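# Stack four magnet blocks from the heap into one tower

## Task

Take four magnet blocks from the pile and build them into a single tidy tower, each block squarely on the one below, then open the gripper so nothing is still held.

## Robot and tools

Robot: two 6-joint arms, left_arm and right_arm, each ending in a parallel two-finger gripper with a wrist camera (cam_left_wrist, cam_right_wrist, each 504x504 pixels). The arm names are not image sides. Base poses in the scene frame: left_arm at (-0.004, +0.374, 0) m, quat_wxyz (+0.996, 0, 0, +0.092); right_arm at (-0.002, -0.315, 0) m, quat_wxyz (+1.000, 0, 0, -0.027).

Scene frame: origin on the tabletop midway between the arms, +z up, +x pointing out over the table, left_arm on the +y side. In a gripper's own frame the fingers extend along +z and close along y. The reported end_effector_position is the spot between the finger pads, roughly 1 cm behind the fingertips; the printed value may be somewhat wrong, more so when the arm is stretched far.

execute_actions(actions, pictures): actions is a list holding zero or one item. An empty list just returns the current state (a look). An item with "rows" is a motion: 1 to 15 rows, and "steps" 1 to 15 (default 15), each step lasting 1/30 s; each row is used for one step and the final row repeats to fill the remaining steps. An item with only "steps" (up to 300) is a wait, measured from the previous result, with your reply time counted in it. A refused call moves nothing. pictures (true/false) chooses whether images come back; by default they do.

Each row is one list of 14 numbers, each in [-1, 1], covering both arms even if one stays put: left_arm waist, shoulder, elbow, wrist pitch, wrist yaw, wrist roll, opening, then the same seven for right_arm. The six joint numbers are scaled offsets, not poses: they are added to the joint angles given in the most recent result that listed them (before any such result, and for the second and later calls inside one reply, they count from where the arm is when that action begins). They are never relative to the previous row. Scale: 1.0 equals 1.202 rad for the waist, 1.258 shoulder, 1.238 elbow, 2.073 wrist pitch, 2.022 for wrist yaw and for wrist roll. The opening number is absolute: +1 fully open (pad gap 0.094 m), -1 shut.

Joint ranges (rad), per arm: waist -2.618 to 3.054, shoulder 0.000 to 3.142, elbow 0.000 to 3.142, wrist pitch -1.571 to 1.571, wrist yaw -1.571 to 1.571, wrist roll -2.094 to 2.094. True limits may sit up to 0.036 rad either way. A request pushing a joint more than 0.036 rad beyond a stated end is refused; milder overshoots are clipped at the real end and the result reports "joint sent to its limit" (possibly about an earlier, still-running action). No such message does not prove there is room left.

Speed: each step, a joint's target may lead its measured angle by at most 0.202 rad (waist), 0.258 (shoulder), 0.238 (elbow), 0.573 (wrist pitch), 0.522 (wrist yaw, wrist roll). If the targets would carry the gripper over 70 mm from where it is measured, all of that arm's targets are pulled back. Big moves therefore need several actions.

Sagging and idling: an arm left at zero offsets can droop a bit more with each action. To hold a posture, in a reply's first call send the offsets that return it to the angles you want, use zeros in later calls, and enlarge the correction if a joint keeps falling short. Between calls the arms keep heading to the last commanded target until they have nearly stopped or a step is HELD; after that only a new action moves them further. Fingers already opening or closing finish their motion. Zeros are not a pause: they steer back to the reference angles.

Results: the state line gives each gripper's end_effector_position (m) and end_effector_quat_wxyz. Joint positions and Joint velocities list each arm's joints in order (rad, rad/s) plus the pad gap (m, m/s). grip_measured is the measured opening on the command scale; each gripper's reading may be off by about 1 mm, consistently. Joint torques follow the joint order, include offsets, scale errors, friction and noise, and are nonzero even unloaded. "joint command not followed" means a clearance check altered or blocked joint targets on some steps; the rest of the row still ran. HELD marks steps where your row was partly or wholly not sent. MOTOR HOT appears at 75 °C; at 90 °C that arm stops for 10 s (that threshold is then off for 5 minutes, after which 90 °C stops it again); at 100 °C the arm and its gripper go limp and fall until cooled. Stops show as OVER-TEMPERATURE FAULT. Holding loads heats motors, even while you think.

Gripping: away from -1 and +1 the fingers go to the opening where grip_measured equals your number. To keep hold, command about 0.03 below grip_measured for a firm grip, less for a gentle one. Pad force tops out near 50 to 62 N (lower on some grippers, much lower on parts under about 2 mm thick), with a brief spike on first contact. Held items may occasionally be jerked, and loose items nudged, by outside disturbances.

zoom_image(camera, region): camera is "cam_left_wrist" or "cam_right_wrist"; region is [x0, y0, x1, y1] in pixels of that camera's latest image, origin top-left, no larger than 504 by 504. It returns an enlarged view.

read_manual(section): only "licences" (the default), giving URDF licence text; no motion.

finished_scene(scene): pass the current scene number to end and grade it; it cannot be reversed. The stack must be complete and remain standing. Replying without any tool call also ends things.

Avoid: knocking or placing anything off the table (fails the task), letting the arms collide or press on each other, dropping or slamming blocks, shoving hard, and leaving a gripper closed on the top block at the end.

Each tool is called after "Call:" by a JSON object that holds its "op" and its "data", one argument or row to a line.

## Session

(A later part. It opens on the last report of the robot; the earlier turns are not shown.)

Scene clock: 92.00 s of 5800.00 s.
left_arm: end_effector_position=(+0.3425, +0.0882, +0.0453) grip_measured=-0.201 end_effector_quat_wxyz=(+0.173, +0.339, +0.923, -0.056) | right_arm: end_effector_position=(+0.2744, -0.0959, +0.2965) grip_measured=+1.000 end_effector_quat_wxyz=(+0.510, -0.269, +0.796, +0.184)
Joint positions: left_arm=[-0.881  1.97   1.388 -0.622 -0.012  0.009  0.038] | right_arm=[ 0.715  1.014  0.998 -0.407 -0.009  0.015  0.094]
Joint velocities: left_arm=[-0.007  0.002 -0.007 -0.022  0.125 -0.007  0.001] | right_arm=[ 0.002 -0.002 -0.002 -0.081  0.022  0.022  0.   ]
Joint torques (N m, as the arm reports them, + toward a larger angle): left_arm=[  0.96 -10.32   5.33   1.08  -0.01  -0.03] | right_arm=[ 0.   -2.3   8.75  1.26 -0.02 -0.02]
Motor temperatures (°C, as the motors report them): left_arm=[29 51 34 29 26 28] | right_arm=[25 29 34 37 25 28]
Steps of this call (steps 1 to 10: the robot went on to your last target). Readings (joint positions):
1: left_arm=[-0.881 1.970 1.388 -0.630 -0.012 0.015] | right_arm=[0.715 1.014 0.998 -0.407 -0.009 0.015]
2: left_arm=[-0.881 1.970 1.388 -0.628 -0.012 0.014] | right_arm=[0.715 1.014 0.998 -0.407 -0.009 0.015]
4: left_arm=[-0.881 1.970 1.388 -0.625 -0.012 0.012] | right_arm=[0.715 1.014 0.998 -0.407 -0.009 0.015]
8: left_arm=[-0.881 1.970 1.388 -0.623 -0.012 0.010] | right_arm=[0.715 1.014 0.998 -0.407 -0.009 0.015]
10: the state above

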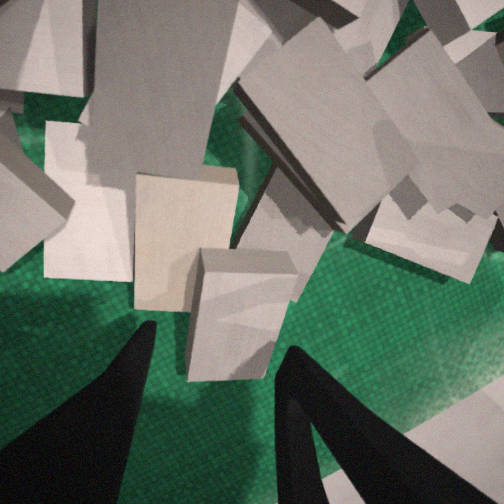

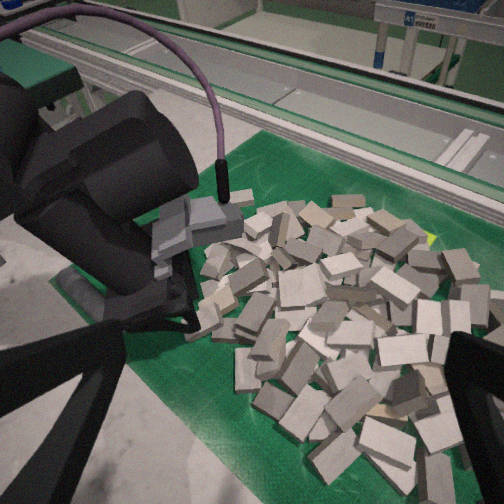

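Call:
{"op": "execute_actions", "data": {
  "actions": [
    {"rows":[[-0.008,0,0,0,0,0,-0.2,0,0,0,0,0,0,1],[-0.014,0,0,0,0,0,-0.2,0,0,0,0,0,0,1],[-0.019,0,0,0,0,0,-0.2,0,0,0,0,0,0,1],[-0.019,0.004,0,0,0,0,-0.2,0,0,0,0,0,0,1],[-0.019,0.008,0,0,0,0,-0.2,0,0,0,0,0,0,1],[-0.019,0.012,0,0,0,0,-0.2,0,0,0,0,0,0,1],[-0.019,0.016,0,0,0,0,-0.2,0,0,0,0,0,0,1],[-0.019,0.02,0,0,0,0,-0.2,0,0,0,0,0,0,1],[-0.019,0.024,0,0,0,0,-0.2,0,0,0,0,0,0,1],[-0.019,0.027,0,0,0,0,-0.2,0,0,0,0,0,0,1]]}
  ],
  "pictures": false
}}

Call:
{"op": "execute_actions", "data": {
  "actions": [
    {"steps":6}
  ]
}}

Scene clock: 97.03 s of 5800.00 s.
left_arm: end_effector_position=(+0.3370, +0.0857, +0.0302) grip_measured=-0.201 end_effector_quat_wxyz=(+0.157, +0.346, +0.924, -0.051) | right_arm: end_effector_position=(+0.2744, -0.0959, +0.2965) grip_measured=+1.000 end_effector_quat_wxyz=(+0.510, -0.269, +0.796, +0.184)
Joint positions: left_arm=[-0.893  2.005  1.388 -0.621 -0.012  0.008  0.038] | right_arm=[ 0.715  1.014  0.998 -0.407 -0.009  0.015  0.094]
Joint velocities: left_arm=[-0.002  0.007 -0.017 -0.007 -0.081 -0.081 -0.   ] | right_arm=[ 0.017 -0.012  0.002 -0.022  0.007 -0.066  0.   ]
Joint torques (N m, as the arm reports them, + toward a larger angle): left_arm=[ -0.82 -10.48   7.14   0.83  -0.03   0.  ] | right_arm=[-0.02 -2.29  8.74  1.25 -0.02 -0.01]
Motor temperatures (°C, as the motors report them): left_arm=[29 50 33 29 26 28] | right_arm=[25 29 34 38 25 28]
Steps of this call (steps 1 to 30: the robot went on to your last target; steps 31 to 90: nothing new was sent; then 1.53 s passed at rest; steps 91 to 105: all 15 steps of this action). Readings (joint positions):
91: left_arm=[-0.881 1.970 1.388 -0.621 -0.012 0.008] | right_arm=[0.715 1.014 0.998 -0.407 -0.009 0.015]
92: left_arm=[-0.881 1.970 1.388 -0.621 -0.012 0.008] | right_arm=[0.715 1.014 0.998 -0.407 -0.009 0.015]
94: left_arm=[-0.883 1.970 1.388 -0.621 -0.012 0.008] | right_arm=[0.715 1.014 0.998 -0.407 -0.009 0.015]
98: left_arm=[-0.892 1.976 1.388 -0.621 -0.012 0.008] | right_arm=[0.715 1.014 0.998 -0.407 -0.009 0.015]
105: the state above

Scene clock: 97.23 s of 5800.00 s.
left_arm: end_effector_position=(+0.3370, +0.0857, +0.0302) grip_measured=-0.201 end_effector_quat_wxyz=(+0.157, +0.346, +0.924, -0.051) | right_arm: end_effector_position=(+0.2744, -0.0959, +0.2965) grip_measured=+1.000 end_effector_quat_wxyz=(+0.510, -0.269, +0.796, +0.184)
Joint positions: left_arm=[-0.893  2.005  1.388 -0.621 -0.012  0.008  0.038] | right_arm=[ 0.715  1.014  0.998 -0.407 -0.009  0.015  0.094]
Joint velocities: left_arm=[-0.007 -0.012  0.002 -0.007 -0.051  0.037  0.   ] | right_arm=[ 0.007 -0.007  0.007 -0.007  0.022  0.007  0.   ]
Joint torques (N m, as the arm reports them, + toward a larger angle): left_arm=[ -0.87 -10.4    7.2    0.85  -0.01   0.01] | right_arm=[-0.03 -2.3   8.74  1.26 -0.02 -0.01]
Motor temperatures (°C, as the motors report them): left_arm=[29 50 33 29 26 28] | right_arm=[25 29 34 38 25 28]
Steps of this call (steps 1 to 6: the robot went on to your last target). Readings (joint positions):
1: left_arm=[-0.893 2.005 1.388 -0.621 -0.012 0.008] | right_arm=[0.715 1.014 0.998 -0.407 -0.009 0.015]
2: left_arm=[-0.893 2.005 1.388 -0.621 -0.012 0.008] | right_arm=[0.715 1.014 0.998 -0.407 -0.009 0.015]
4: left_arm=[-0.893 2.005 1.388 -0.621 -0.012 0.008] | right_arm=[0.715 1.014 0.998 -0.407 -0.009 0.015]
6: the state above

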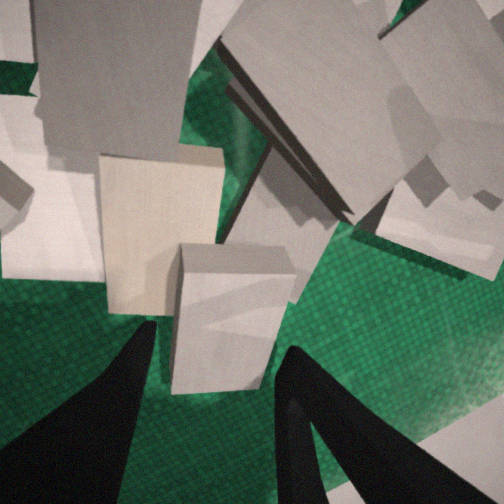

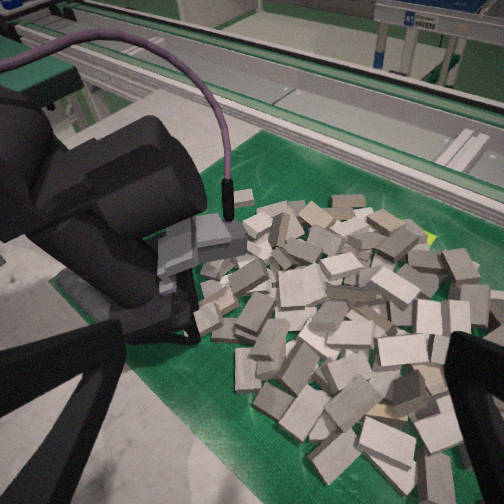

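Call:
{"op": "execute_actions", "data": {
  "actions": [
    {"rows":[[0,0.006,0,0.008,0,0,-0.2,0,0,0,0,0,0,1],[0,0.01,0,0.012,0,0,-0.2,0,0,0,0,0,0,1],[0,0.013,0,0.014,0,0,-0.2,0,0,0,0,0,0,1],[0,0.016,0,0.014,0,0,-0.2,0,0,0,0,0,0,1],[0,0.016,0,0.014,0,0,-0.2,0,0,0,0,0,0,1],[0,0.016,0,0.014,0,0,-0.2,0,0,0,0,0,0,1],[0,0.016,0,0.014,0,0,-0.22,0,0,0,0,0,0,1],[0,0.016,0,0.014,0,0,-0.26,0,0,0,0,0,0,1],[0,0.016,0,0.014,0,0,-0.3,0,0,0,0,0,0,1],[0,0.016,0,0.014,0,0,-0.35,0,0,0,0,0,0,1],[0,0.016,0,0.014,0,0,-0.4,0,0,0,0,0,0,1],[0,0.016,0,0.014,0,0,-0.44,0,0,0,0,0,0,1],[0,0.016,0,0.014,0,0,-0.48,0,0,0,0,0,0,1],[0,0.016,0,0.014,0,0,-0.52,0,0,0,0,0,0,1],[0,0.016,0,0.014,0,0,-0.55,0,0,0,0,0,0,1]]}
  ],
  "pictures": false
}}

Call:
{"op": "execute_actions", "data": {
  "actions": [
    {"steps":6}
  ],
  "pictures": false
}}

Call:
{"op": "execute_actions", "data": {
  "actions": [
    {"rows":[[0,-0.015,0,0,0,0,-0.55,0,0,0,0,0,0,1],[0,-0.025,0,0,0,0,-0.55,0,0,0,0,0,0,1],[0,-0.035,0,0,0,0,-0.55,0,0,0,0,0,0,1],[0,-0.045,0,0,0,0,-0.55,0,0,0,0,0,0,1],[0,-0.055,0,0,0,0,-0.55,0,0,0,0,0,0,1],[0,-0.065,0,0,0,0,-0.55,0,0,0,0,0,0,1],[0,-0.075,0,0,0,0,-0.55,0,0,0,0,0,0,1],[0,-0.085,0,0,0,0,-0.55,0,0,0,0,0,0,1],[0,-0.095,0,0,0,0,-0.55,0,0,0,0,0,0,1],[0,-0.105,0,0,0,0,-0.55,0,0,0,0,0,0,1],[0,-0.115,0,0,0,0,-0.55,0,0,0,0,0,0,1],[0,-0.125,0,0,0,0,-0.55,0,0,0,0,0,0,1]]}
  ]
}}

Scene clock: 107.80 s of 5800.00 s.
left_arm: end_effector_position=(+0.3383, +0.0853, +0.0265) grip_measured=-0.478 end_effector_quat_wxyz=(+0.157, +0.345, +0.924, -0.050) | right_arm: end_effector_position=(+0.2744, -0.0959, +0.2965) grip_measured=+1.000 end_effector_quat_wxyz=(+0.510, -0.269, +0.796, +0.184)
Joint positions: left_arm=[-0.893  2.016  1.388 -0.612 -0.015  0.008  0.025] | right_arm=[ 0.715  1.014  0.998 -0.407 -0.009  0.015  0.094]
Joint velocities: left_arm=[ 0.002 -0.007  0.002 -0.022 -0.037 -0.007 -0.001] | right_arm=[-0.002  0.002 -0.002 -0.037 -0.022 -0.022  0.   ]
Joint torques (N m, as the arm reports them, + toward a larger angle): left_arm=[-0.01 -9.53  7.09  1.03  0.05  0.02] | right_arm=[-0.01 -2.29  8.74  1.25 -0.02 -0.02]
Motor temperatures (°C, as the motors report them): left_arm=[29 48 33 29 26 28] | right_arm=[25 29 34 38 25 28]
Steps of this call (steps 1 to 15: the robot went on to your last target; steps 16 to 90: nothing new was sent; then 7.07 s passed at rest; steps 91 to 105: all 15 steps of this action). Readings (joint positions):
91: left_arm=[-0.893 2.005 1.388 -0.621 -0.012 0.008] | right_arm=[0.715 1.014 0.998 -0.407 -0.009 0.015]
92: left_arm=[-0.893 2.006 1.388 -0.621 -0.012 0.008] | right_arm=[0.715 1.014 0.998 -0.407 -0.009 0.015]
94: left_arm=[-0.893 2.010 1.388 -0.615 -0.012 0.008] | right_arm=[0.715 1.014 0.998 -0.407 -0.009 0.015]
98: left_arm=[-0.893 2.016 1.388 -0.612 -0.013 0.008] | right_arm=[0.715 1.014 0.998 -0.407 -0.009 0.015]
105: the state above

Scene clock: 108.00 s of 5800.00 s.
left_arm: end_effector_position=(+0.3383, +0.0853, +0.0265) grip_measured=-0.478 end_effector_quat_wxyz=(+0.157, +0.345, +0.924, -0.050) | right_arm: end_effector_position=(+0.2744, -0.0959, +0.2965) grip_measured=+1.000 end_effector_quat_wxyz=(+0.510, -0.269, +0.796, +0.184)
Joint positions: left_arm=[-0.893  2.016  1.388 -0.612 -0.015  0.008  0.025] | right_arm=[ 0.715  1.014  0.998 -0.407 -0.009  0.015  0.094]
Joint velocities: left_arm=[ 0.017  0.022 -0.007  0.022 -0.007  0.022 -0.   ] | right_arm=[ 0.007 -0.007 -0.002 -0.037 -0.066 -0.022  0.   ]
Joint torques (N m, as the arm reports them, + toward a larger angle): left_arm=[-0.05 -9.53  7.15  1.06  0.02 -0.02] | right_arm=[-0.04 -2.28  8.75  1.26 -0.02 -0.02]
Motor temperatures (°C, as the motors report them): left_arm=[29 48 33 29 26 28] | right_arm=[25 29 34 38 25 28]
Steps of this call (steps 1 to 6: the robot went on to your last target). Readings (joint positions):
1: left_arm=[-0.893 2.016 1.388 -0.612 -0.015 0.008] | right_arm=[0.715 1.014 0.998 -0.407 -0.009 0.015]
2: left_arm=[-0.893 2.016 1.388 -0.612 -0.015 0.008] | right_arm=[0.715 1.014 0.998 -0.407 -0.009 0.015]
4: left_arm=[-0.893 2.016 1.388 -0.612 -0.015 0.008] | right_arm=[0.715 1.014 0.998 -0.407 -0.009 0.015]
6: the state above

Scene clock: 108.50 s of 5800.00 s.
left_arm: end_effector_position=(+0.3440, +0.0804, +0.0866) grip_measured=-0.478 end_effector_quat_wxyz=(+0.219, +0.340, +0.912, -0.073) | right_arm: end_effector_position=(+0.2744, -0.0959, +0.2965) grip_measured=+1.000 end_effector_quat_wxyz=(+0.510, -0.269, +0.796, +0.184)
Joint positions: left_arm=[-0.893  1.875  1.388 -0.618 -0.015  0.008  0.025] | right_arm=[ 0.715  1.014  0.998 -0.407 -0.009  0.015  0.094]
Joint velocities: left_arm=[-0.002 -0.173  0.007  0.007 -0.051  0.037 -0.001] | right_arm=[-0.007 -0.002 -0.022  0.051  0.037 -0.051  0.   ]
Joint torques (N m, as the arm reports them, + toward a larger angle): left_arm=[ -0.1  -10.06   7.55   1.15  -0.01  -0.01] | right_arm=[ 0.   -2.32  8.74  1.26 -0.03 -0.01]
Motor temperatures (°C, as the motors report them): left_arm=[29 49 33 29 26 28] | right_arm=[25 29 34 38 25 28]
Steps of this call (steps 1 to 15: all 15 steps of this action). Readings (joint positions):
1: left_arm=[-0.893 2.016 1.388 -0.612 -0.015 0.008] | right_arm=[0.715 1.014 0.998 -0.407 -0.009 0.015]
2: left_arm=[-0.893 2.015 1.388 -0.612 -0.015 0.008] | right_arm=[0.715 1.014 0.998 -0.407 -0.009 0.015]
4: left_arm=[-0.893 2.009 1.388 -0.613 -0.015 0.008] | right_arm=[0.715 1.014 0.998 -0.407 -0.009 0.015]
8: left_arm=[-0.893 1.969 1.388 -0.618 -0.015 0.008] | right_arm=[0.715 1.014 0.998 -0.407 -0.009 0.015]
15: the state above

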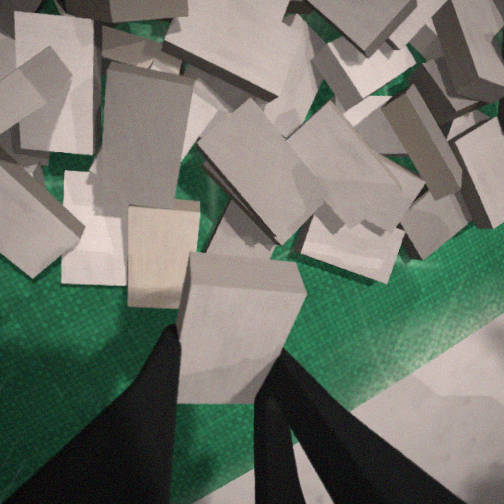

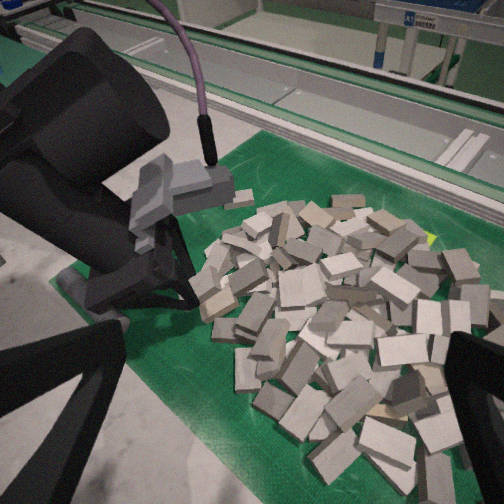

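Call:
{"op": "execute_actions", "data": {
  "actions": [
    {"rows":[[0.01,0,0.02,-0.02,0,0,-0.55,0,0,0,0,0,0,1],[0.03,0,0.04,-0.045,0,0,-0.55,0,0,0,0,0,0,1],[0.06,0.005,0.07,-0.07,0,0,-0.55,0,0,0,0,0,0,1],[0.09,0.015,0.1,-0.1,0,0,-0.55,0,0,0,0,0,0,1],[0.13,0.03,0.13,-0.13,0,0,-0.55,0,0,0,0,0,0,1],[0.17,0.045,0.16,-0.16,0,0,-0.55,0,0,0,0,0,0,1],[0.21,0.06,0.19,-0.19,0,0,-0.55,0,0,0,0,0,0,1],[0.25,0.08,0.22,-0.22,0,0,-0.55,0,0,0,0,0,0,1],[0.29,0.1,0.25,-0.25,0,0,-0.55,0,0,0,0,0,0,1],[0.33,0.125,0.28,-0.28,0,0,-0.55,0,0,0,0,0,0,1],[0.37,0.15,0.31,-0.305,0,0,-0.55,0,0,0,0,0,0,1],[0.41,0.175,0.34,-0.33,0,0,-0.55,0,0,0,0,0,0,1],[0.45,0.2,0.37,-0.35,0,0,-0.55,0,0,0,0,0,0,1],[0.48,0.225,0.395,-0.37,0,0,-0.55,0,0,0,0,0,0,1],[0.505,0.245,0.416,-0.382,0,0,-0.55,0,0,0,0,0,0,1]]}
  ],
  "pictures": false
}}

Call:
{"op": "execute_actions", "data": {
  "actions": [
    {"steps":22}
  ]
}}

Call:
{"op": "zoom_image", "data": {
  "camera": "cam_right_wrist",
  "region": [50,150,170,250]
}}

Scene clock: 118.87 s of 5800.00 s.
left_arm: end_effector_position=(+0.4246, +0.3012, +0.0812) grip_measured=-0.478 end_effector_quat_wxyz=(+0.046, +0.090, +0.995, -0.001) | right_arm: end_effector_position=(+0.2744, -0.0959, +0.2965) grip_measured=+1.000 end_effector_quat_wxyz=(+0.510, -0.269, +0.796, +0.184)
Joint positions: left_arm=[-0.357  2.128  1.832 -1.182 -0.005  0.008  0.025] | right_arm=[ 0.715  1.014  0.998 -0.407 -0.009  0.015  0.094]
Joint velocities: left_arm=[ 1.365  0.916  0.906 -1.267 -0.037  0.081  0.001] | right_arm=[-0.007 -0.007 -0.022 -0.007 -0.037  0.037  0.   ]
Joint torques (N m, as the arm reports them, + toward a larger angle): left_arm=[ -1.11 -11.21   8.45   0.05  -0.02   0.02] | right_arm=[-0.01 -2.28  8.74  1.26 -0.02 -0.01]
Motor temperatures (°C, as the motors report them): left_arm=[29 48 34 30 26 28] | right_arm=[25 29 34 38 25 28]
Steps of this call (steps 1 to 15: the robot went on to your last target; steps 16 to 90: nothing new was sent; then 6.87 s passed at rest; steps 91 to 105: all 15 steps of this action). Readings (joint positions):
91: left_arm=[-0.893 1.871 1.388 -0.623 -0.015 0.008] | right_arm=[0.715 1.014 0.998 -0.407 -0.009 0.015]
92: left_arm=[-0.891 1.872 1.391 -0.636 -0.013 0.008] | right_arm=[0.715 1.014 0.998 -0.407 -0.009 0.015]
94: left_arm=[-0.870 1.883 1.424 -0.700 -0.006 0.008] | right_arm=[0.715 1.014 0.998 -0.407 -0.009 0.015]
98: left_arm=[-0.725 1.943 1.563 -0.860 0.004 0.008] | right_arm=[0.715 1.014 0.998 -0.407 -0.009 0.015]
105: the state above

Scene clock: 119.60 s of 5800.00 s.
left_arm: end_effector_position=(+0.3816, +0.3390, +0.0609) grip_measured=-0.478 end_effector_quat_wxyz=(-0.081, +0.055, +0.995, +0.012) | right_arm: end_effector_position=(+0.2744, -0.0959, +0.2965) grip_measured=+1.000 end_effector_quat_wxyz=(+0.510, -0.269, +0.796, +0.184)
Joint positions: left_arm=[-0.285  2.206  1.865 -1.394 -0.017  0.008  0.025] | right_arm=[ 0.715  1.014  0.998 -0.407 -0.009  0.015  0.094]
Joint velocities: left_arm=[-0.017 -0.002  0.007 -0.007 -0.007 -0.037 -0.001] | right_arm=[ 0.002 -0.002  0.022  0.066  0.007  0.007  0.   ]
Joint torques (N m, as the arm reports them, + toward a larger angle): left_arm=[ -0.06 -13.22  10.21  -0.17   0.04   0.03] | right_arm=[ 0.01 -2.29  8.74  1.26 -0.02 -0.01]
Motor temperatures (°C, as the motors report them): left_arm=[29 48 34 30 26 28] | right_arm=[25 29 34 38 25 28]
Steps of this call (steps 1 to 22: the robot went on to your last target). Readings (joint positions):
1: left_arm=[-0.313 2.156 1.855 -1.216 -0.010 0.008] | right_arm=[0.715 1.014 0.998 -0.407 -0.009 0.015]
2: left_arm=[-0.278 2.176 1.864 -1.243 -0.017 0.008] | right_arm=[0.715 1.014 0.998 -0.407 -0.009 0.015]
4: left_arm=[-0.240 2.199 1.865 -1.296 -0.028 0.008] | right_arm=[0.715 1.014 0.998 -0.407 -0.009 0.015]
8: left_arm=[-0.256 2.206 1.865 -1.363 -0.028 0.008] | right_arm=[0.715 1.014 0.998 -0.407 -0.009 0.015]
22: the state above

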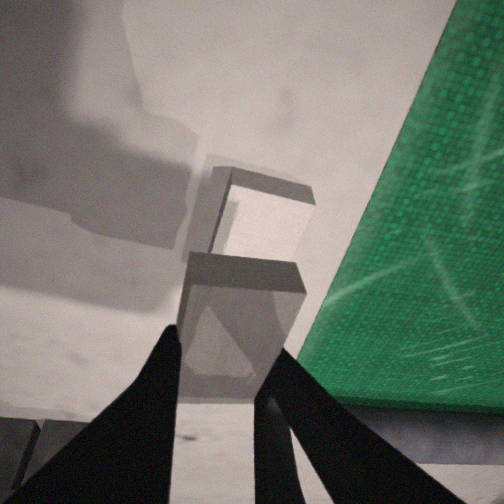

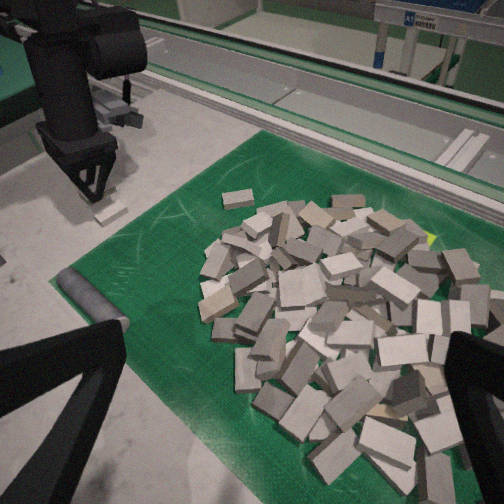

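Region (50, 150, 170, 250) of cam_right_wrist's 504x504 image, scaled by 4.200, with more detail than that image has.

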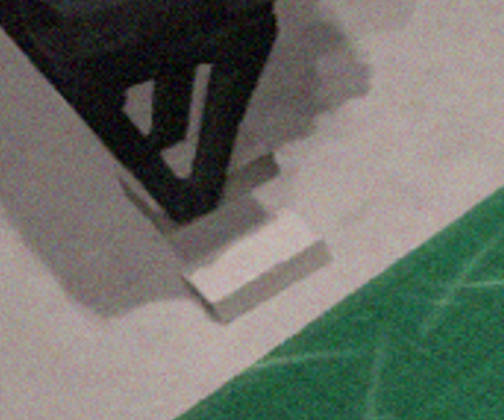

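Call:
{"op": "execute_actions", "data": {
  "actions": [
    {"rows":[[-0.008,0.004,0,0.008,0,0,-0.55,0,0,0,0,0,0,1],[-0.014,0.008,0,0.014,0,0,-0.55,0,0,0,0,0,0,1],[-0.02,0.012,0,0.018,0,0,-0.55,0,0,0,0,0,0,1],[-0.024,0.015,0,0.022,0,0,-0.55,0,0,0,0,0,0,1],[-0.024,0.018,0,0.026,0,0,-0.55,0,0,0,0,0,0,1],[-0.024,0.021,0,0.026,0,0,-0.55,0,0,0,0,0,0,1],[-0.024,0.024,0,0.026,0,0,-0.55,0,0,0,0,0,0,1],[-0.024,0.027,0,0.026,0,0,-0.55,0,0,0,0,0,0,1],[-0.024,0.03,0,0.026,0,0,-0.55,0,0,0,0,0,0,1]]}
  ],
  "pictures": false
}}

Call:
{"op": "execute_actions", "data": {
  "actions": [
    {"steps":10}
  ]
}}

Call:
{"op": "zoom_image", "data": {
  "camera": "cam_right_wrist",
  "region": [70,170,150,240]
}}

Scene clock: 124.87 s of 5800.00 s.
left_arm: end_effector_position=(+0.3876, +0.3302, +0.0430) grip_measured=-0.478 end_effector_quat_wxyz=(-0.083, +0.066, +0.994, +0.013) | right_arm: end_effector_position=(+0.2744, -0.0959, +0.2965) grip_measured=+1.000 end_effector_quat_wxyz=(+0.510, -0.269, +0.796, +0.184)
Joint positions: left_arm=[-0.306  2.25   1.865 -1.354 -0.017  0.008  0.025] | right_arm=[ 0.715  1.014  0.998 -0.407 -0.009  0.015  0.094]
Joint velocities: left_arm=[-0.012 -0.022  0.002 -0.037  0.022  0.081  0.   ] | right_arm=[-0.002 -0.002 -0.002  0.022 -0.007 -0.022  0.   ]
Joint torques (N m, as the arm reports them, + toward a larger angle): left_arm=[ -0.67 -12.14   6.41   0.07  -0.02   0.01] | right_arm=[-0.02 -2.29  8.73  1.27 -0.02 -0.01]
Motor temperatures (°C, as the motors report them): left_arm=[29 50 34 29 26 28] | right_arm=[25 29 34 38 25 28]
Steps of this call (steps 1 to 15: the robot went on to your last target; steps 16 to 90: nothing new was sent; then 1.77 s passed at rest; steps 91 to 105: all 15 steps of this action). Readings (joint positions):
91: left_arm=[-0.285 2.206 1.865 -1.395 -0.017 0.008] | right_arm=[0.715 1.014 0.998 -0.407 -0.009 0.015]
92: left_arm=[-0.285 2.206 1.865 -1.393 -0.017 0.008] | right_arm=[0.715 1.014 0.998 -0.407 -0.009 0.015]
94: left_arm=[-0.288 2.211 1.865 -1.385 -0.017 0.008] | right_arm=[0.715 1.014 0.998 -0.407 -0.009 0.015]
98: left_arm=[-0.301 2.231 1.865 -1.365 -0.017 0.008] | right_arm=[0.715 1.014 0.998 -0.407 -0.009 0.015]
105: the state above

Scene clock: 125.20 s of 5800.00 s.
left_arm: end_effector_position=(+0.3880, +0.3301, +0.0429) grip_measured=-0.478 end_effector_quat_wxyz=(-0.082, +0.066, +0.994, +0.013) | right_arm: end_effector_position=(+0.2744, -0.0959, +0.2965) grip_measured=+1.000 end_effector_quat_wxyz=(+0.510, -0.269, +0.796, +0.184)
Joint positions: left_arm=[-0.306  2.25   1.865 -1.353 -0.017  0.008  0.025] | right_arm=[ 0.715  1.014  0.998 -0.407 -0.009  0.015  0.094]
Joint velocities: left_arm=[ 0.007 -0.012  0.002 -0.007  0.022 -0.022  0.001] | right_arm=[ 0.012 -0.002  0.007  0.081  0.051 -0.037  0.   ]
Joint torques (N m, as the arm reports them, + toward a larger angle): left_arm=[ -0.72 -12.1    6.62   0.12  -0.03  -0.02] | right_arm=[ 0.01 -2.3   8.74  1.26 -0.03 -0.01]
Motor temperatures (°C, as the motors report them): left_arm=[29 50 34 29 26 28] | right_arm=[25 29 34 38 25 28]
Steps of this call (steps 1 to 10: the robot went on to your last target). Readings (joint positions):
1: left_arm=[-0.306 2.250 1.865 -1.354 -0.017 0.008] | right_arm=[0.715 1.014 0.998 -0.407 -0.009 0.015]
2: left_arm=[-0.306 2.250 1.865 -1.354 -0.017 0.008] | right_arm=[0.715 1.014 0.998 -0.407 -0.009 0.015]
4: left_arm=[-0.306 2.250 1.865 -1.353 -0.017 0.008] | right_arm=[0.715 1.014 0.998 -0.407 -0.009 0.015]
8: left_arm=[-0.306 2.250 1.865 -1.353 -0.017 0.008] | right_arm=[0.715 1.014 0.998 -0.407 -0.009 0.015]
10: the state above

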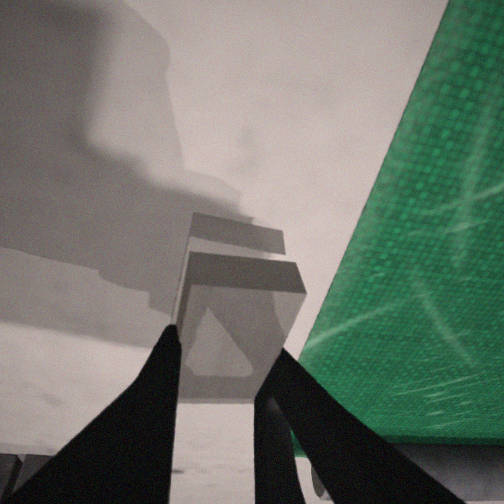

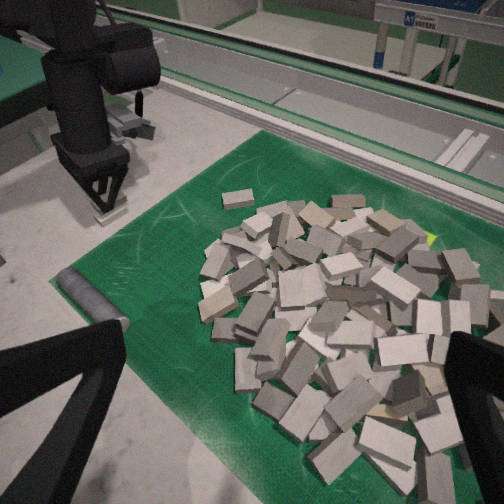

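Region (70, 170, 150, 240) of cam_right_wrist's 504x504 image, scaled by 6.300, with more detail than that image has; it fills the top 441 rows of this view, and the rest is white.

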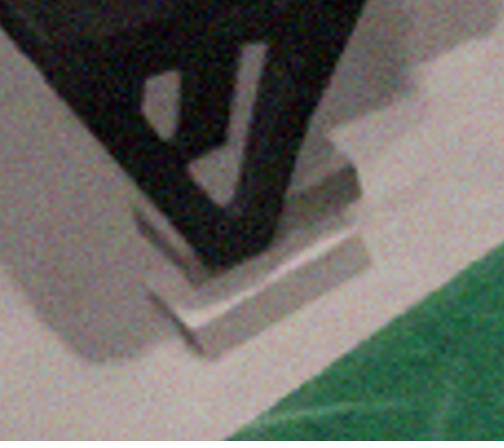

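Call:
{"op": "execute_actions", "data": {
  "actions": [
    {"rows":[[0.008,0,0,0,0,0,-0.55,0,0,0,0,0,0,1],[0.013,0,0,0,0,0,-0.55,0,0,0,0,0,0,1],[0.016,0,0,0,0,0,-0.55,0,0,0,0,0,0,1],[0.016,0.004,0,0.006,0,0,-0.55,0,0,0,0,0,0,1],[0.016,0.008,0,0.01,0,0,-0.55,0,0,0,0,0,0,1],[0.016,0.011,0,0.012,0,0,-0.55,0,0,0,0,0,0,1],[0.016,0.014,0,0.012,0,0,-0.55,0,0,0,0,0,0,1],[0.016,0.016,0,0.012,0,0,-0.55,0,0,0,0,0,0,1]]}
  ],
  "pictures": false
}}

Call:
{"op": "execute_actions", "data": {
  "actions": [
    {"steps":6}
  ]
}}

Call:
{"op": "zoom_image", "data": {
  "camera": "cam_right_wrist",
  "region": [70,170,150,240]
}}

Call:
{"op": "zoom_image", "data": {
  "camera": "cam_left_wrist",
  "region": [140,170,340,360]
}}

Scene clock: 130.70 s of 5800.00 s.
left_arm: end_effector_position=(+0.3891, +0.3332, +0.0342) grip_measured=-0.478 end_effector_quat_wxyz=(-0.088, +0.062, +0.994, +0.013) | right_arm: end_effector_position=(+0.2744, -0.0959, +0.2965) grip_measured=+1.000 end_effector_quat_wxyz=(+0.510, -0.269, +0.796, +0.184)
Joint positions: left_arm=[-0.298  2.272  1.865 -1.342 -0.017  0.008  0.025] | right_arm=[ 0.715  1.014  0.998 -0.407 -0.009  0.015  0.094]
Joint velocities: left_arm=[-0.002 -0.002 -0.007 -0.037 -0.022  0.051 -0.   ] | right_arm=[ 0.007  0.002 -0.007 -0.022 -0.022 -0.051  0.   ]
Joint torques (N m, as the arm reports them, + toward a larger angle): left_arm=[  0.86 -12.     6.46   0.08  -0.02   0.  ] | right_arm=[-0.02 -2.29  8.74  1.25 -0.02 -0.02]
Motor temperatures (°C, as the motors report them): left_arm=[29 51 34 29 26 28] | right_arm=[25 29 34 38 25 28]
Steps of this call (steps 1 to 15: the robot went on to your last target; steps 16 to 90: nothing new was sent; then 2.00 s passed at rest; steps 91 to 105: all 15 steps of this action). Readings (joint positions):
91: left_arm=[-0.306 2.250 1.865 -1.353 -0.017 0.008] | right_arm=[0.715 1.014 0.998 -0.407 -0.009 0.015]
92: left_arm=[-0.306 2.250 1.865 -1.353 -0.017 0.008] | right_arm=[0.715 1.014 0.998 -0.407 -0.009 0.015]
94: left_arm=[-0.304 2.250 1.865 -1.352 -0.017 0.008] | right_arm=[0.715 1.014 0.998 -0.407 -0.009 0.015]
98: left_arm=[-0.299 2.258 1.865 -1.346 -0.017 0.008] | right_arm=[0.715 1.014 0.998 -0.407 -0.009 0.015]
105: the state above

Scene clock: 130.90 s of 5800.00 s.
left_arm: end_effector_position=(+0.3891, +0.3332, +0.0342) grip_measured=-0.478 end_effector_quat_wxyz=(-0.088, +0.062, +0.994, +0.013) | right_arm: end_effector_position=(+0.2744, -0.0959, +0.2965) grip_measured=+1.000 end_effector_quat_wxyz=(+0.510, -0.269, +0.796, +0.184)
Joint positions: left_arm=[-0.298  2.272  1.865 -1.342 -0.017  0.008  0.025] | right_arm=[ 0.715  1.014  0.998 -0.407 -0.009  0.015  0.094]
Joint velocities: left_arm=[ 0.012 -0.017 -0.002 -0.007  0.066  0.066  0.001] | right_arm=[-0.007 -0.002  0.007 -0.051 -0.037  0.007  0.   ]
Joint torques (N m, as the arm reports them, + toward a larger angle): left_arm=[  0.79 -11.94   6.52   0.1    0.02   0.  ] | right_arm=[ 0.   -2.31  8.75  1.26 -0.02 -0.01]
Motor temperatures (°C, as the motors report them): left_arm=[29 51 34 29 26 28] | right_arm=[25 29 34 38 25 28]
Steps of this call (steps 1 to 6: the robot went on to your last target). Readings (joint positions):
1: left_arm=[-0.298 2.272 1.865 -1.342 -0.017 0.008] | right_arm=[0.715 1.014 0.998 -0.407 -0.009 0.015]
2: left_arm=[-0.298 2.272 1.865 -1.342 -0.017 0.008] | right_arm=[0.715 1.014 0.998 -0.407 -0.009 0.015]
4: left_arm=[-0.298 2.272 1.865 -1.342 -0.017 0.008] | right_arm=[0.715 1.014 0.998 -0.407 -0.009 0.015]
6: the state above

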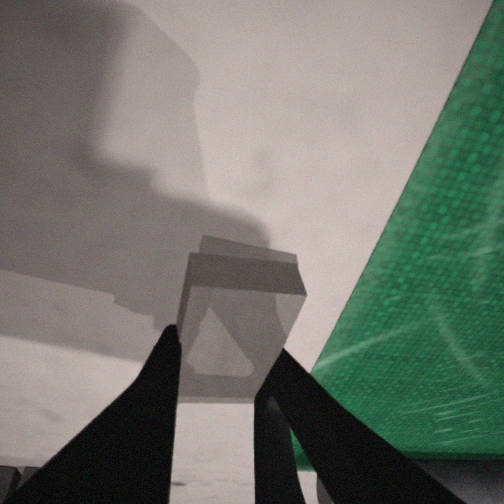

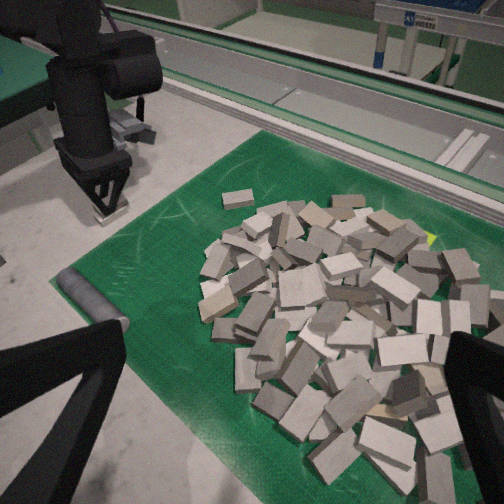

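Region (70, 170, 150, 240) of cam_right_wrist's 504x504 image, scaled by 6.300, with more detail than that image has; it fills the top 441 rows of this view, and the rest is white.

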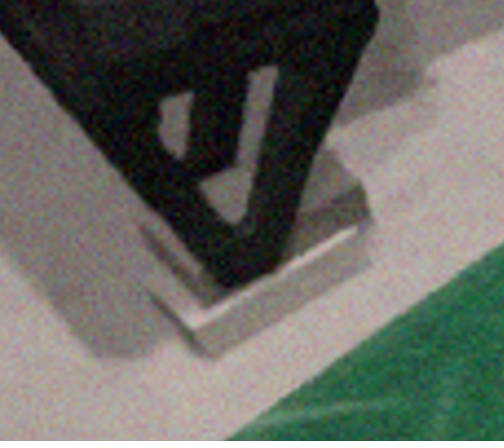

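Region (140, 170, 340, 360) of cam_left_wrist's 504x504 image, scaled by 2.520, with more detail than that image has; it fills the top 479 rows of this view, and the rest is white.

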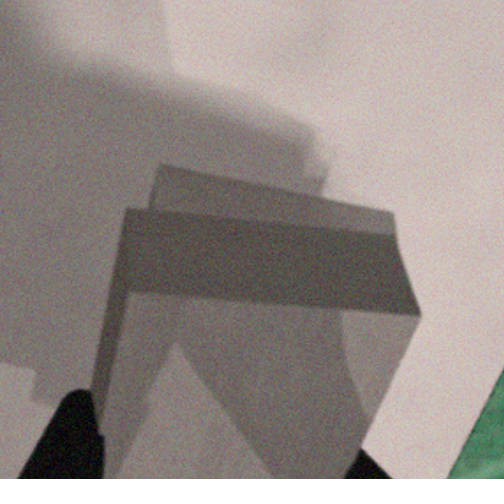

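Call:
{"op": "execute_actions", "data": {
  "actions": [
    {"rows":[[0,0,0,-0.005,0,0.01,-0.55,0,0,0,0,0,0,1],[0,0,0,-0.009,0,0.02,-0.55,0,0,0,0,0,0,1],[0,0,0,-0.012,0,0.03,-0.55,0,0,0,0,0,0,1],[0,0,0,-0.012,0,0.04,-0.55,0,0,0,0,0,0,1]]}
  ]
}}

Call:
{"op": "zoom_image", "data": {
  "camera": "cam_right_wrist",
  "region": [70,170,150,240]
}}

Call:
{"op": "zoom_image", "data": {
  "camera": "cam_left_wrist",
  "region": [140,170,340,360]
}}

Scene clock: 135.33 s of 5800.00 s.
left_arm: end_effector_position=(+0.3887, +0.3334, +0.0343) grip_measured=-0.478 end_effector_quat_wxyz=(-0.089, +0.097, +0.991, +0.010) | right_arm: end_effector_position=(+0.2744, -0.0959, +0.2965) grip_measured=+1.000 end_effector_quat_wxyz=(+0.510, -0.269, +0.796, +0.184)
Joint positions: left_arm=[-0.298  2.272  1.865 -1.344 -0.018  0.078  0.025] | right_arm=[ 0.715  1.014  0.998 -0.407 -0.009  0.015  0.094]
Joint velocities: left_arm=[-0.012 -0.017 -0.017 -0.007 -0.022  0.037 -0.001] | right_arm=[-0.012  0.007 -0.007  0.051  0.022 -0.037  0.   ]
Joint torques (N m, as the arm reports them, + toward a larger angle): left_arm=[ -0.03 -11.78   6.5   -0.27   0.01   0.03] | right_arm=[-0.02 -2.28  8.77  1.26 -0.02 -0.01]
Motor temperatures (°C, as the motors report them): left_arm=[29 51 34 29 26 28] | right_arm=[25 29 34 38 25 28]
Steps of this call (steps 1 to 15: the robot went on to your last target; steps 16 to 90: nothing new was sent; then 0.93 s passed at rest; steps 91 to 105: all 15 steps of this action). Readings (joint positions):
91: left_arm=[-0.298 2.272 1.865 -1.342 -0.017 0.010] | right_arm=[0.715 1.014 0.998 -0.407 -0.009 0.015]
92: left_arm=[-0.298 2.272 1.865 -1.343 -0.017 0.016] | right_arm=[0.715 1.014 0.998 -0.407 -0.009 0.015]
94: left_arm=[-0.298 2.272 1.865 -1.343 -0.018 0.035] | right_arm=[0.715 1.014 0.998 -0.407 -0.009 0.015]
98: left_arm=[-0.298 2.272 1.865 -1.344 -0.018 0.063] | right_arm=[0.715 1.014 0.998 -0.407 -0.009 0.015]
105: the state above

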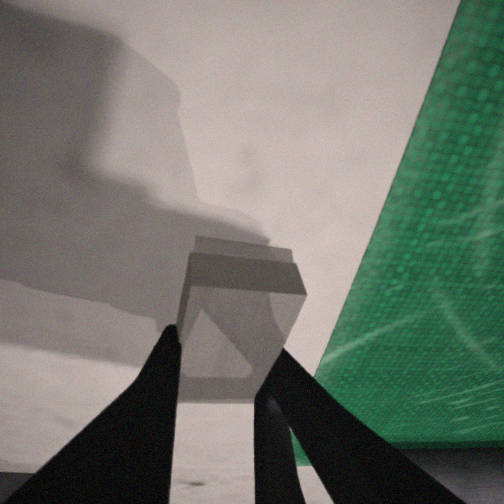

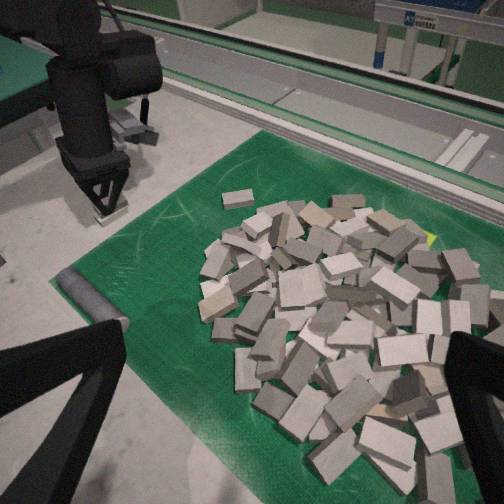

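Region (70, 170, 150, 240) of cam_right_wrist's 504x504 image, scaled by 6.300, with more detail than that image has; it fills the top 441 rows of this view, and the rest is white.

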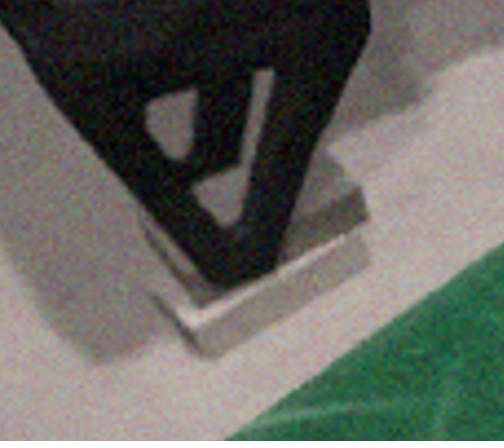

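Region (140, 170, 340, 360) of cam_left_wrist's 504x504 image, scaled by 2.520, with more detail than that image has; it fills the top 479 rows of this view, and the rest is white.

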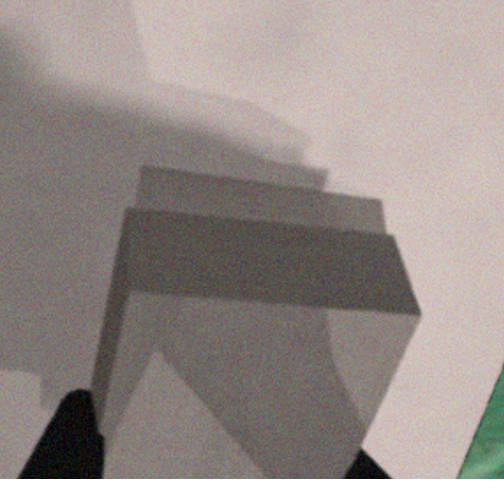

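Call:
{"op": "execute_actions", "data": {
  "actions": [
    {"rows":[[0,0,0,-0.01,0,0.01,-0.55,0,0,0,0,0,0,1],[0,0,0,-0.016,0,0.015,-0.55,0,0,0,0,0,0,1],[0,0,0,-0.0215,0,0.015,-0.55,0,0,0,0,0,0,1]]}
  ]
}}

Call:
{"op": "zoom_image", "data": {
  "camera": "cam_right_wrist",
  "region": [70,170,150,240]
}}

Call:
{"op": "zoom_image", "data": {
  "camera": "cam_left_wrist",
  "region": [140,170,340,360]
}}

Scene clock: 139.07 s of 5800.00 s.
left_arm: end_effector_position=(+0.3841, +0.3340, +0.0352) grip_measured=-0.478 end_effector_quat_wxyz=(-0.099, +0.108, +0.989, +0.010) | right_arm: end_effector_position=(+0.2744, -0.0959, +0.2965) grip_measured=+1.000 end_effector_quat_wxyz=(+0.510, -0.269, +0.796, +0.184)
Joint positions: left_arm=[-0.298  2.272  1.865 -1.363 -0.018  0.102  0.025] | right_arm=[ 0.715  1.014  0.998 -0.407 -0.009  0.015  0.094]
Joint velocities: left_arm=[ 0.007 -0.002 -0.002  0.007 -0.022  0.066 -0.   ] | right_arm=[ 0.012  0.017 -0.022 -0.081 -0.022  0.007  0.   ]
Joint torques (N m, as the arm reports them, + toward a larger angle): left_arm=[ -0.08 -11.76   6.45  -0.31   0.     0.05] | right_arm=[-0.03 -2.3   8.73  1.26 -0.03 -0.02]
Motor temperatures (°C, as the motors report them): left_arm=[29 51 33 29 26 28] | right_arm=[25 29 34 38 25 28]
Steps of this call (steps 1 to 15: the robot went on to your last target; steps 16 to 90: nothing new was sent; then 0.23 s passed at rest; steps 91 to 105: all 15 steps of this action). Readings (joint positions):
91: left_arm=[-0.298 2.272 1.865 -1.344 -0.018 0.083] | right_arm=[0.715 1.014 0.998 -0.407 -0.009 0.015]
92: left_arm=[-0.298 2.272 1.865 -1.344 -0.018 0.087] | right_arm=[0.715 1.014 0.998 -0.407 -0.009 0.015]
94: left_arm=[-0.298 2.272 1.865 -1.349 -0.018 0.092] | right_arm=[0.715 1.014 0.998 -0.407 -0.009 0.015]
98: left_arm=[-0.298 2.272 1.865 -1.357 -0.018 0.099] | right_arm=[0.715 1.014 0.998 -0.407 -0.009 0.015]
105: the state above

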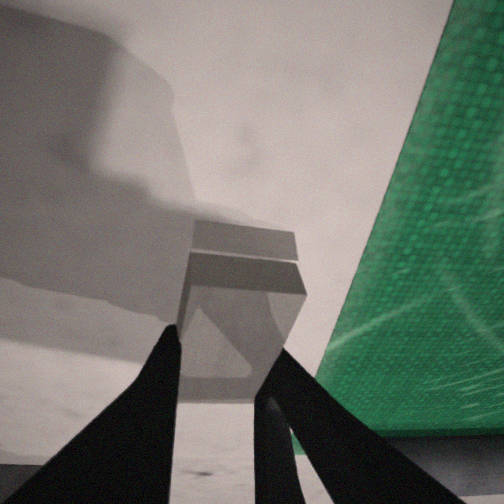

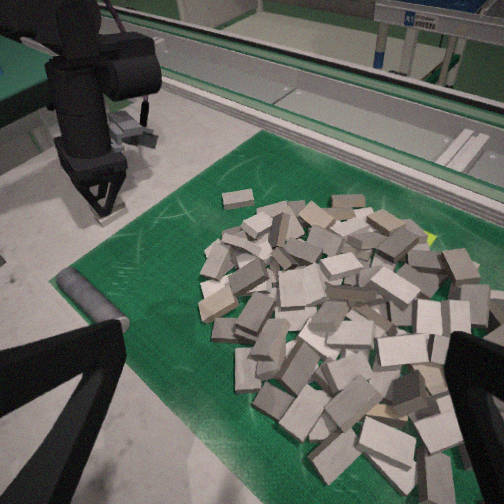

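Region (70, 170, 150, 240) of cam_right_wrist's 504x504 image, scaled by 6.300, with more detail than that image has; it fills the top 441 rows of this view, and the rest is white.

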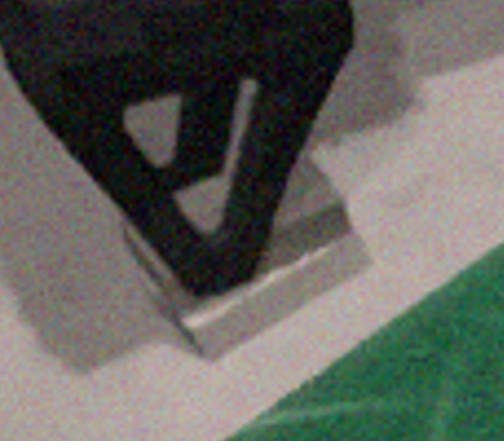

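Region (140, 170, 340, 360) of cam_left_wrist's 504x504 image, scaled by 2.520, with more detail than that image has; it fills the top 479 rows of this view, and the rest is white.

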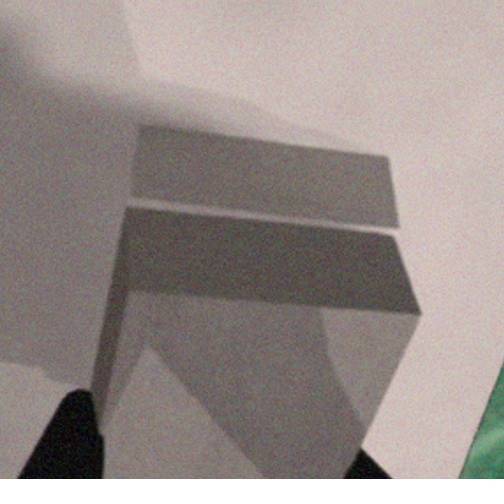

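Call:
{"op": "execute_actions", "data": {
  "actions": [
    {"rows":[[-0.008,0.004,0,0.006,0,0,-0.55,0,0,0,0,0,0,1],[-0.012,0.007,0,0.009,0,0,-0.55,0,0,0,0,0,0,1],[-0.012,0.01,0,0.011,0,0,-0.55,0,0,0,0,0,0,1],[-0.012,0.013,0,0.011,0,0,-0.55,0,0,0,0,0,0,1],[-0.012,0.015,0,0.011,0,0,-0.55,0,0,0,0,0,0,1],[-0.012,0.017,0,0.011,0,0,-0.55,0,0,0,0,0,0,1],[-0.012,0.017,0,0.011,0,0,-0.55,0,0,0,0,0,0,1],[-0.012,0.017,0,0.011,0,0,-0.55,0,0,0,0,0,0,1],[-0.012,0.017,0,0.011,0,0,-0.55,0,0,0,0,0,0,1],[-0.012,0.017,0,0.011,0,0,-0.55,0,0,0,0,0,0,1],[-0.012,0.017,0,0.011,0,0,-0.49,0,0,0,0,0,0,1],[-0.012,0.017,0,0.011,0,0,-0.45,0,0,0,0,0,0,1],[-0.012,0.017,0,0.011,0,0,-0.38,0,0,0,0,0,0,1],[-0.012,0.017,0,0.011,0,0,-0.3,0,0,0,0,0,0,1],[-0.012,0.017,0,0.011,0,0,-0.2,0,0,0,0,0,0,1]]}
  ],
  "pictures": false
}}

Call:
{"op": "execute_actions", "data": {
  "actions": [
    {"rows":[[0,0,0,0,0,0,-0.2,0,0,0,0,0,0,1],[0,-0.015,0,0,0,0,-0.2,0,0,0,0,0,0,1],[0,-0.025,0,0,0,0,-0.2,0,0,0,0,0,0,1],[0,-0.035,0,0,0,0,-0.2,0,0,0,0,0,0,1],[0,-0.05,0,0,0,0,-0.2,0,0,0,0,0,0,1],[0,-0.065,0,0,0,0,-0.2,0,0,0,0,0,0,1],[0,-0.08,0,0,0,0,-0.2,0,0,0,0,0,0,1],[0,-0.095,0,0,0,0,-0.2,0,0,0,0,0,0,1],[0,-0.11,0,0,0,0,-0.2,0,0,0,0,0,0,1],[0,-0.125,0,0,0,0,-0.2,0,0,0,0,0,0,1],[0,-0.14,0,0,0,0,-0.2,0,0,0,0,0,0,1]]}
  ]
}}

Call:
{"op": "zoom_image", "data": {
  "camera": "cam_right_wrist",
  "region": [70,170,150,240]
}}

Scene clock: 146.27 s of 5800.00 s.
left_arm: end_effector_position=(+0.3833, +0.3341, +0.0314) grip_measured=-0.244 end_effector_quat_wxyz=(-0.104, +0.109, +0.989, +0.010) | right_arm: end_effector_position=(+0.2744, -0.0959, +0.2965) grip_measured=+1.000 end_effector_quat_wxyz=(+0.510, -0.269, +0.796, +0.184)
Joint positions: left_arm=[-0.298  2.282  1.865 -1.363 -0.018  0.104  0.036] | right_arm=[ 0.715  1.014  0.998 -0.407 -0.009  0.015  0.094]
Joint velocities: left_arm=[-0.002  0.1   -0.012  0.11   0.007  0.022  0.085] | right_arm=[ 0.017  0.002  0.007 -0.022  0.022  0.007  0.   ]
Joint torques (N m, as the arm reports them, + toward a larger angle): left_arm=[ -1.18 -11.33   6.49   0.03  -0.05   0.  ] | right_arm=[-0.03 -2.29  8.73  1.26 -0.02 -0.01]
Motor temperatures (°C, as the motors report them): left_arm=[29 51 33 29 26 28] | right_arm=[25 29 34 38 25 28]
Steps of this call (steps 1 to 15: the robot went on to your last target; steps 16 to 90: nothing new was sent; then 3.70 s passed at rest; steps 91 to 105: all 15 steps of this action). Readings (joint positions):
91: left_arm=[-0.298 2.272 1.865 -1.368 -0.018 0.104] | right_arm=[0.715 1.014 0.998 -0.407 -0.009 0.015]
92: left_arm=[-0.298 2.272 1.865 -1.367 -0.018 0.104] | right_arm=[0.715 1.014 0.998 -0.407 -0.009 0.015]
94: left_arm=[-0.298 2.274 1.865 -1.367 -0.018 0.104] | right_arm=[0.715 1.014 0.998 -0.407 -0.009 0.015]
98: left_arm=[-0.298 2.275 1.865 -1.367 -0.018 0.104] | right_arm=[0.715 1.014 0.998 -0.407 -0.009 0.015]
105: the state above

Scene clock: 146.77 s of 5800.00 s.
left_arm: end_effector_position=(+0.3930, +0.3330, +0.0974) grip_measured=-0.201 end_effector_quat_wxyz=(-0.016, +0.109, +0.994, +0.009) | right_arm: end_effector_position=(+0.2744, -0.0959, +0.2965) grip_measured=+1.000 end_effector_quat_wxyz=(+0.510, -0.269, +0.796, +0.184)
Joint positions: left_arm=[-0.298  2.106  1.865 -1.362 -0.018  0.104  0.038] | right_arm=[ 0.715  1.014  0.998 -0.407 -0.009  0.015  0.094]
Joint velocities: left_arm=[ 0.007 -0.203  0.007 -0.007  0.022 -0.066 -0.002] | right_arm=[ 0.002 -0.012  0.027 -0.051 -0.022  0.051  0.   ]
Joint torques (N m, as the arm reports them, + toward a larger angle): left_arm=[ 0.03 -9.87  6.82  0.25 -0.03 -0.01] | right_arm=[-0.02 -2.28  8.76  1.26 -0.02 -0.01]
Motor temperatures (°C, as the motors report them): left_arm=[29 51 33 29 26 28] | right_arm=[25 29 34 38 25 28]
Steps of this call (steps 1 to 15: all 15 steps of this action). Readings (joint positions):
1: left_arm=[-0.298 2.284 1.865 -1.362 -0.018 0.104] | right_arm=[0.715 1.014 0.998 -0.407 -0.009 0.015]
2: left_arm=[-0.298 2.285 1.865 -1.362 -0.018 0.104] | right_arm=[0.715 1.014 0.998 -0.407 -0.009 0.015]
4: left_arm=[-0.298 2.281 1.865 -1.362 -0.018 0.104] | right_arm=[0.715 1.014 0.998 -0.407 -0.009 0.015]
8: left_arm=[-0.298 2.236 1.865 -1.362 -0.018 0.104] | right_arm=[0.715 1.014 0.998 -0.407 -0.009 0.015]
15: the state above

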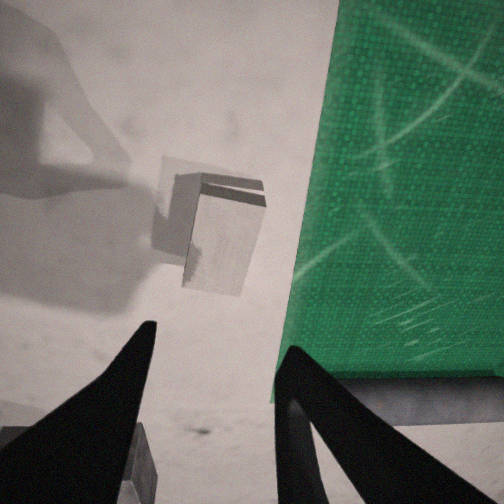

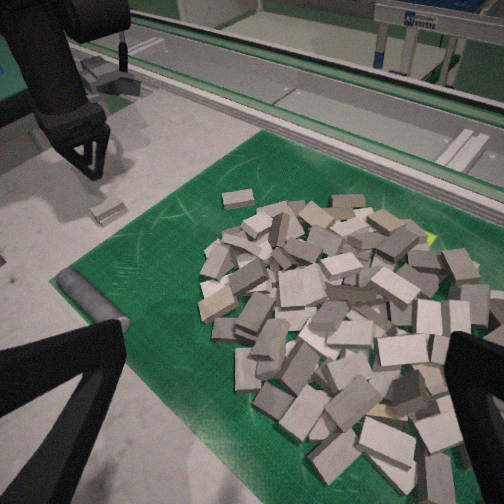

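Region (70, 170, 150, 240) of cam_right_wrist's 504x504 image, scaled by 6.300, with more detail than that image has; it fills the top 441 rows of this view, and the rest is white.

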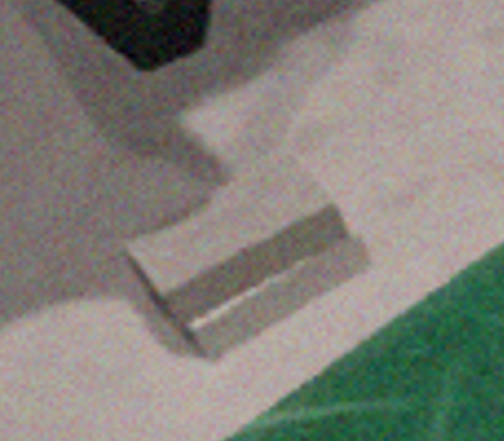

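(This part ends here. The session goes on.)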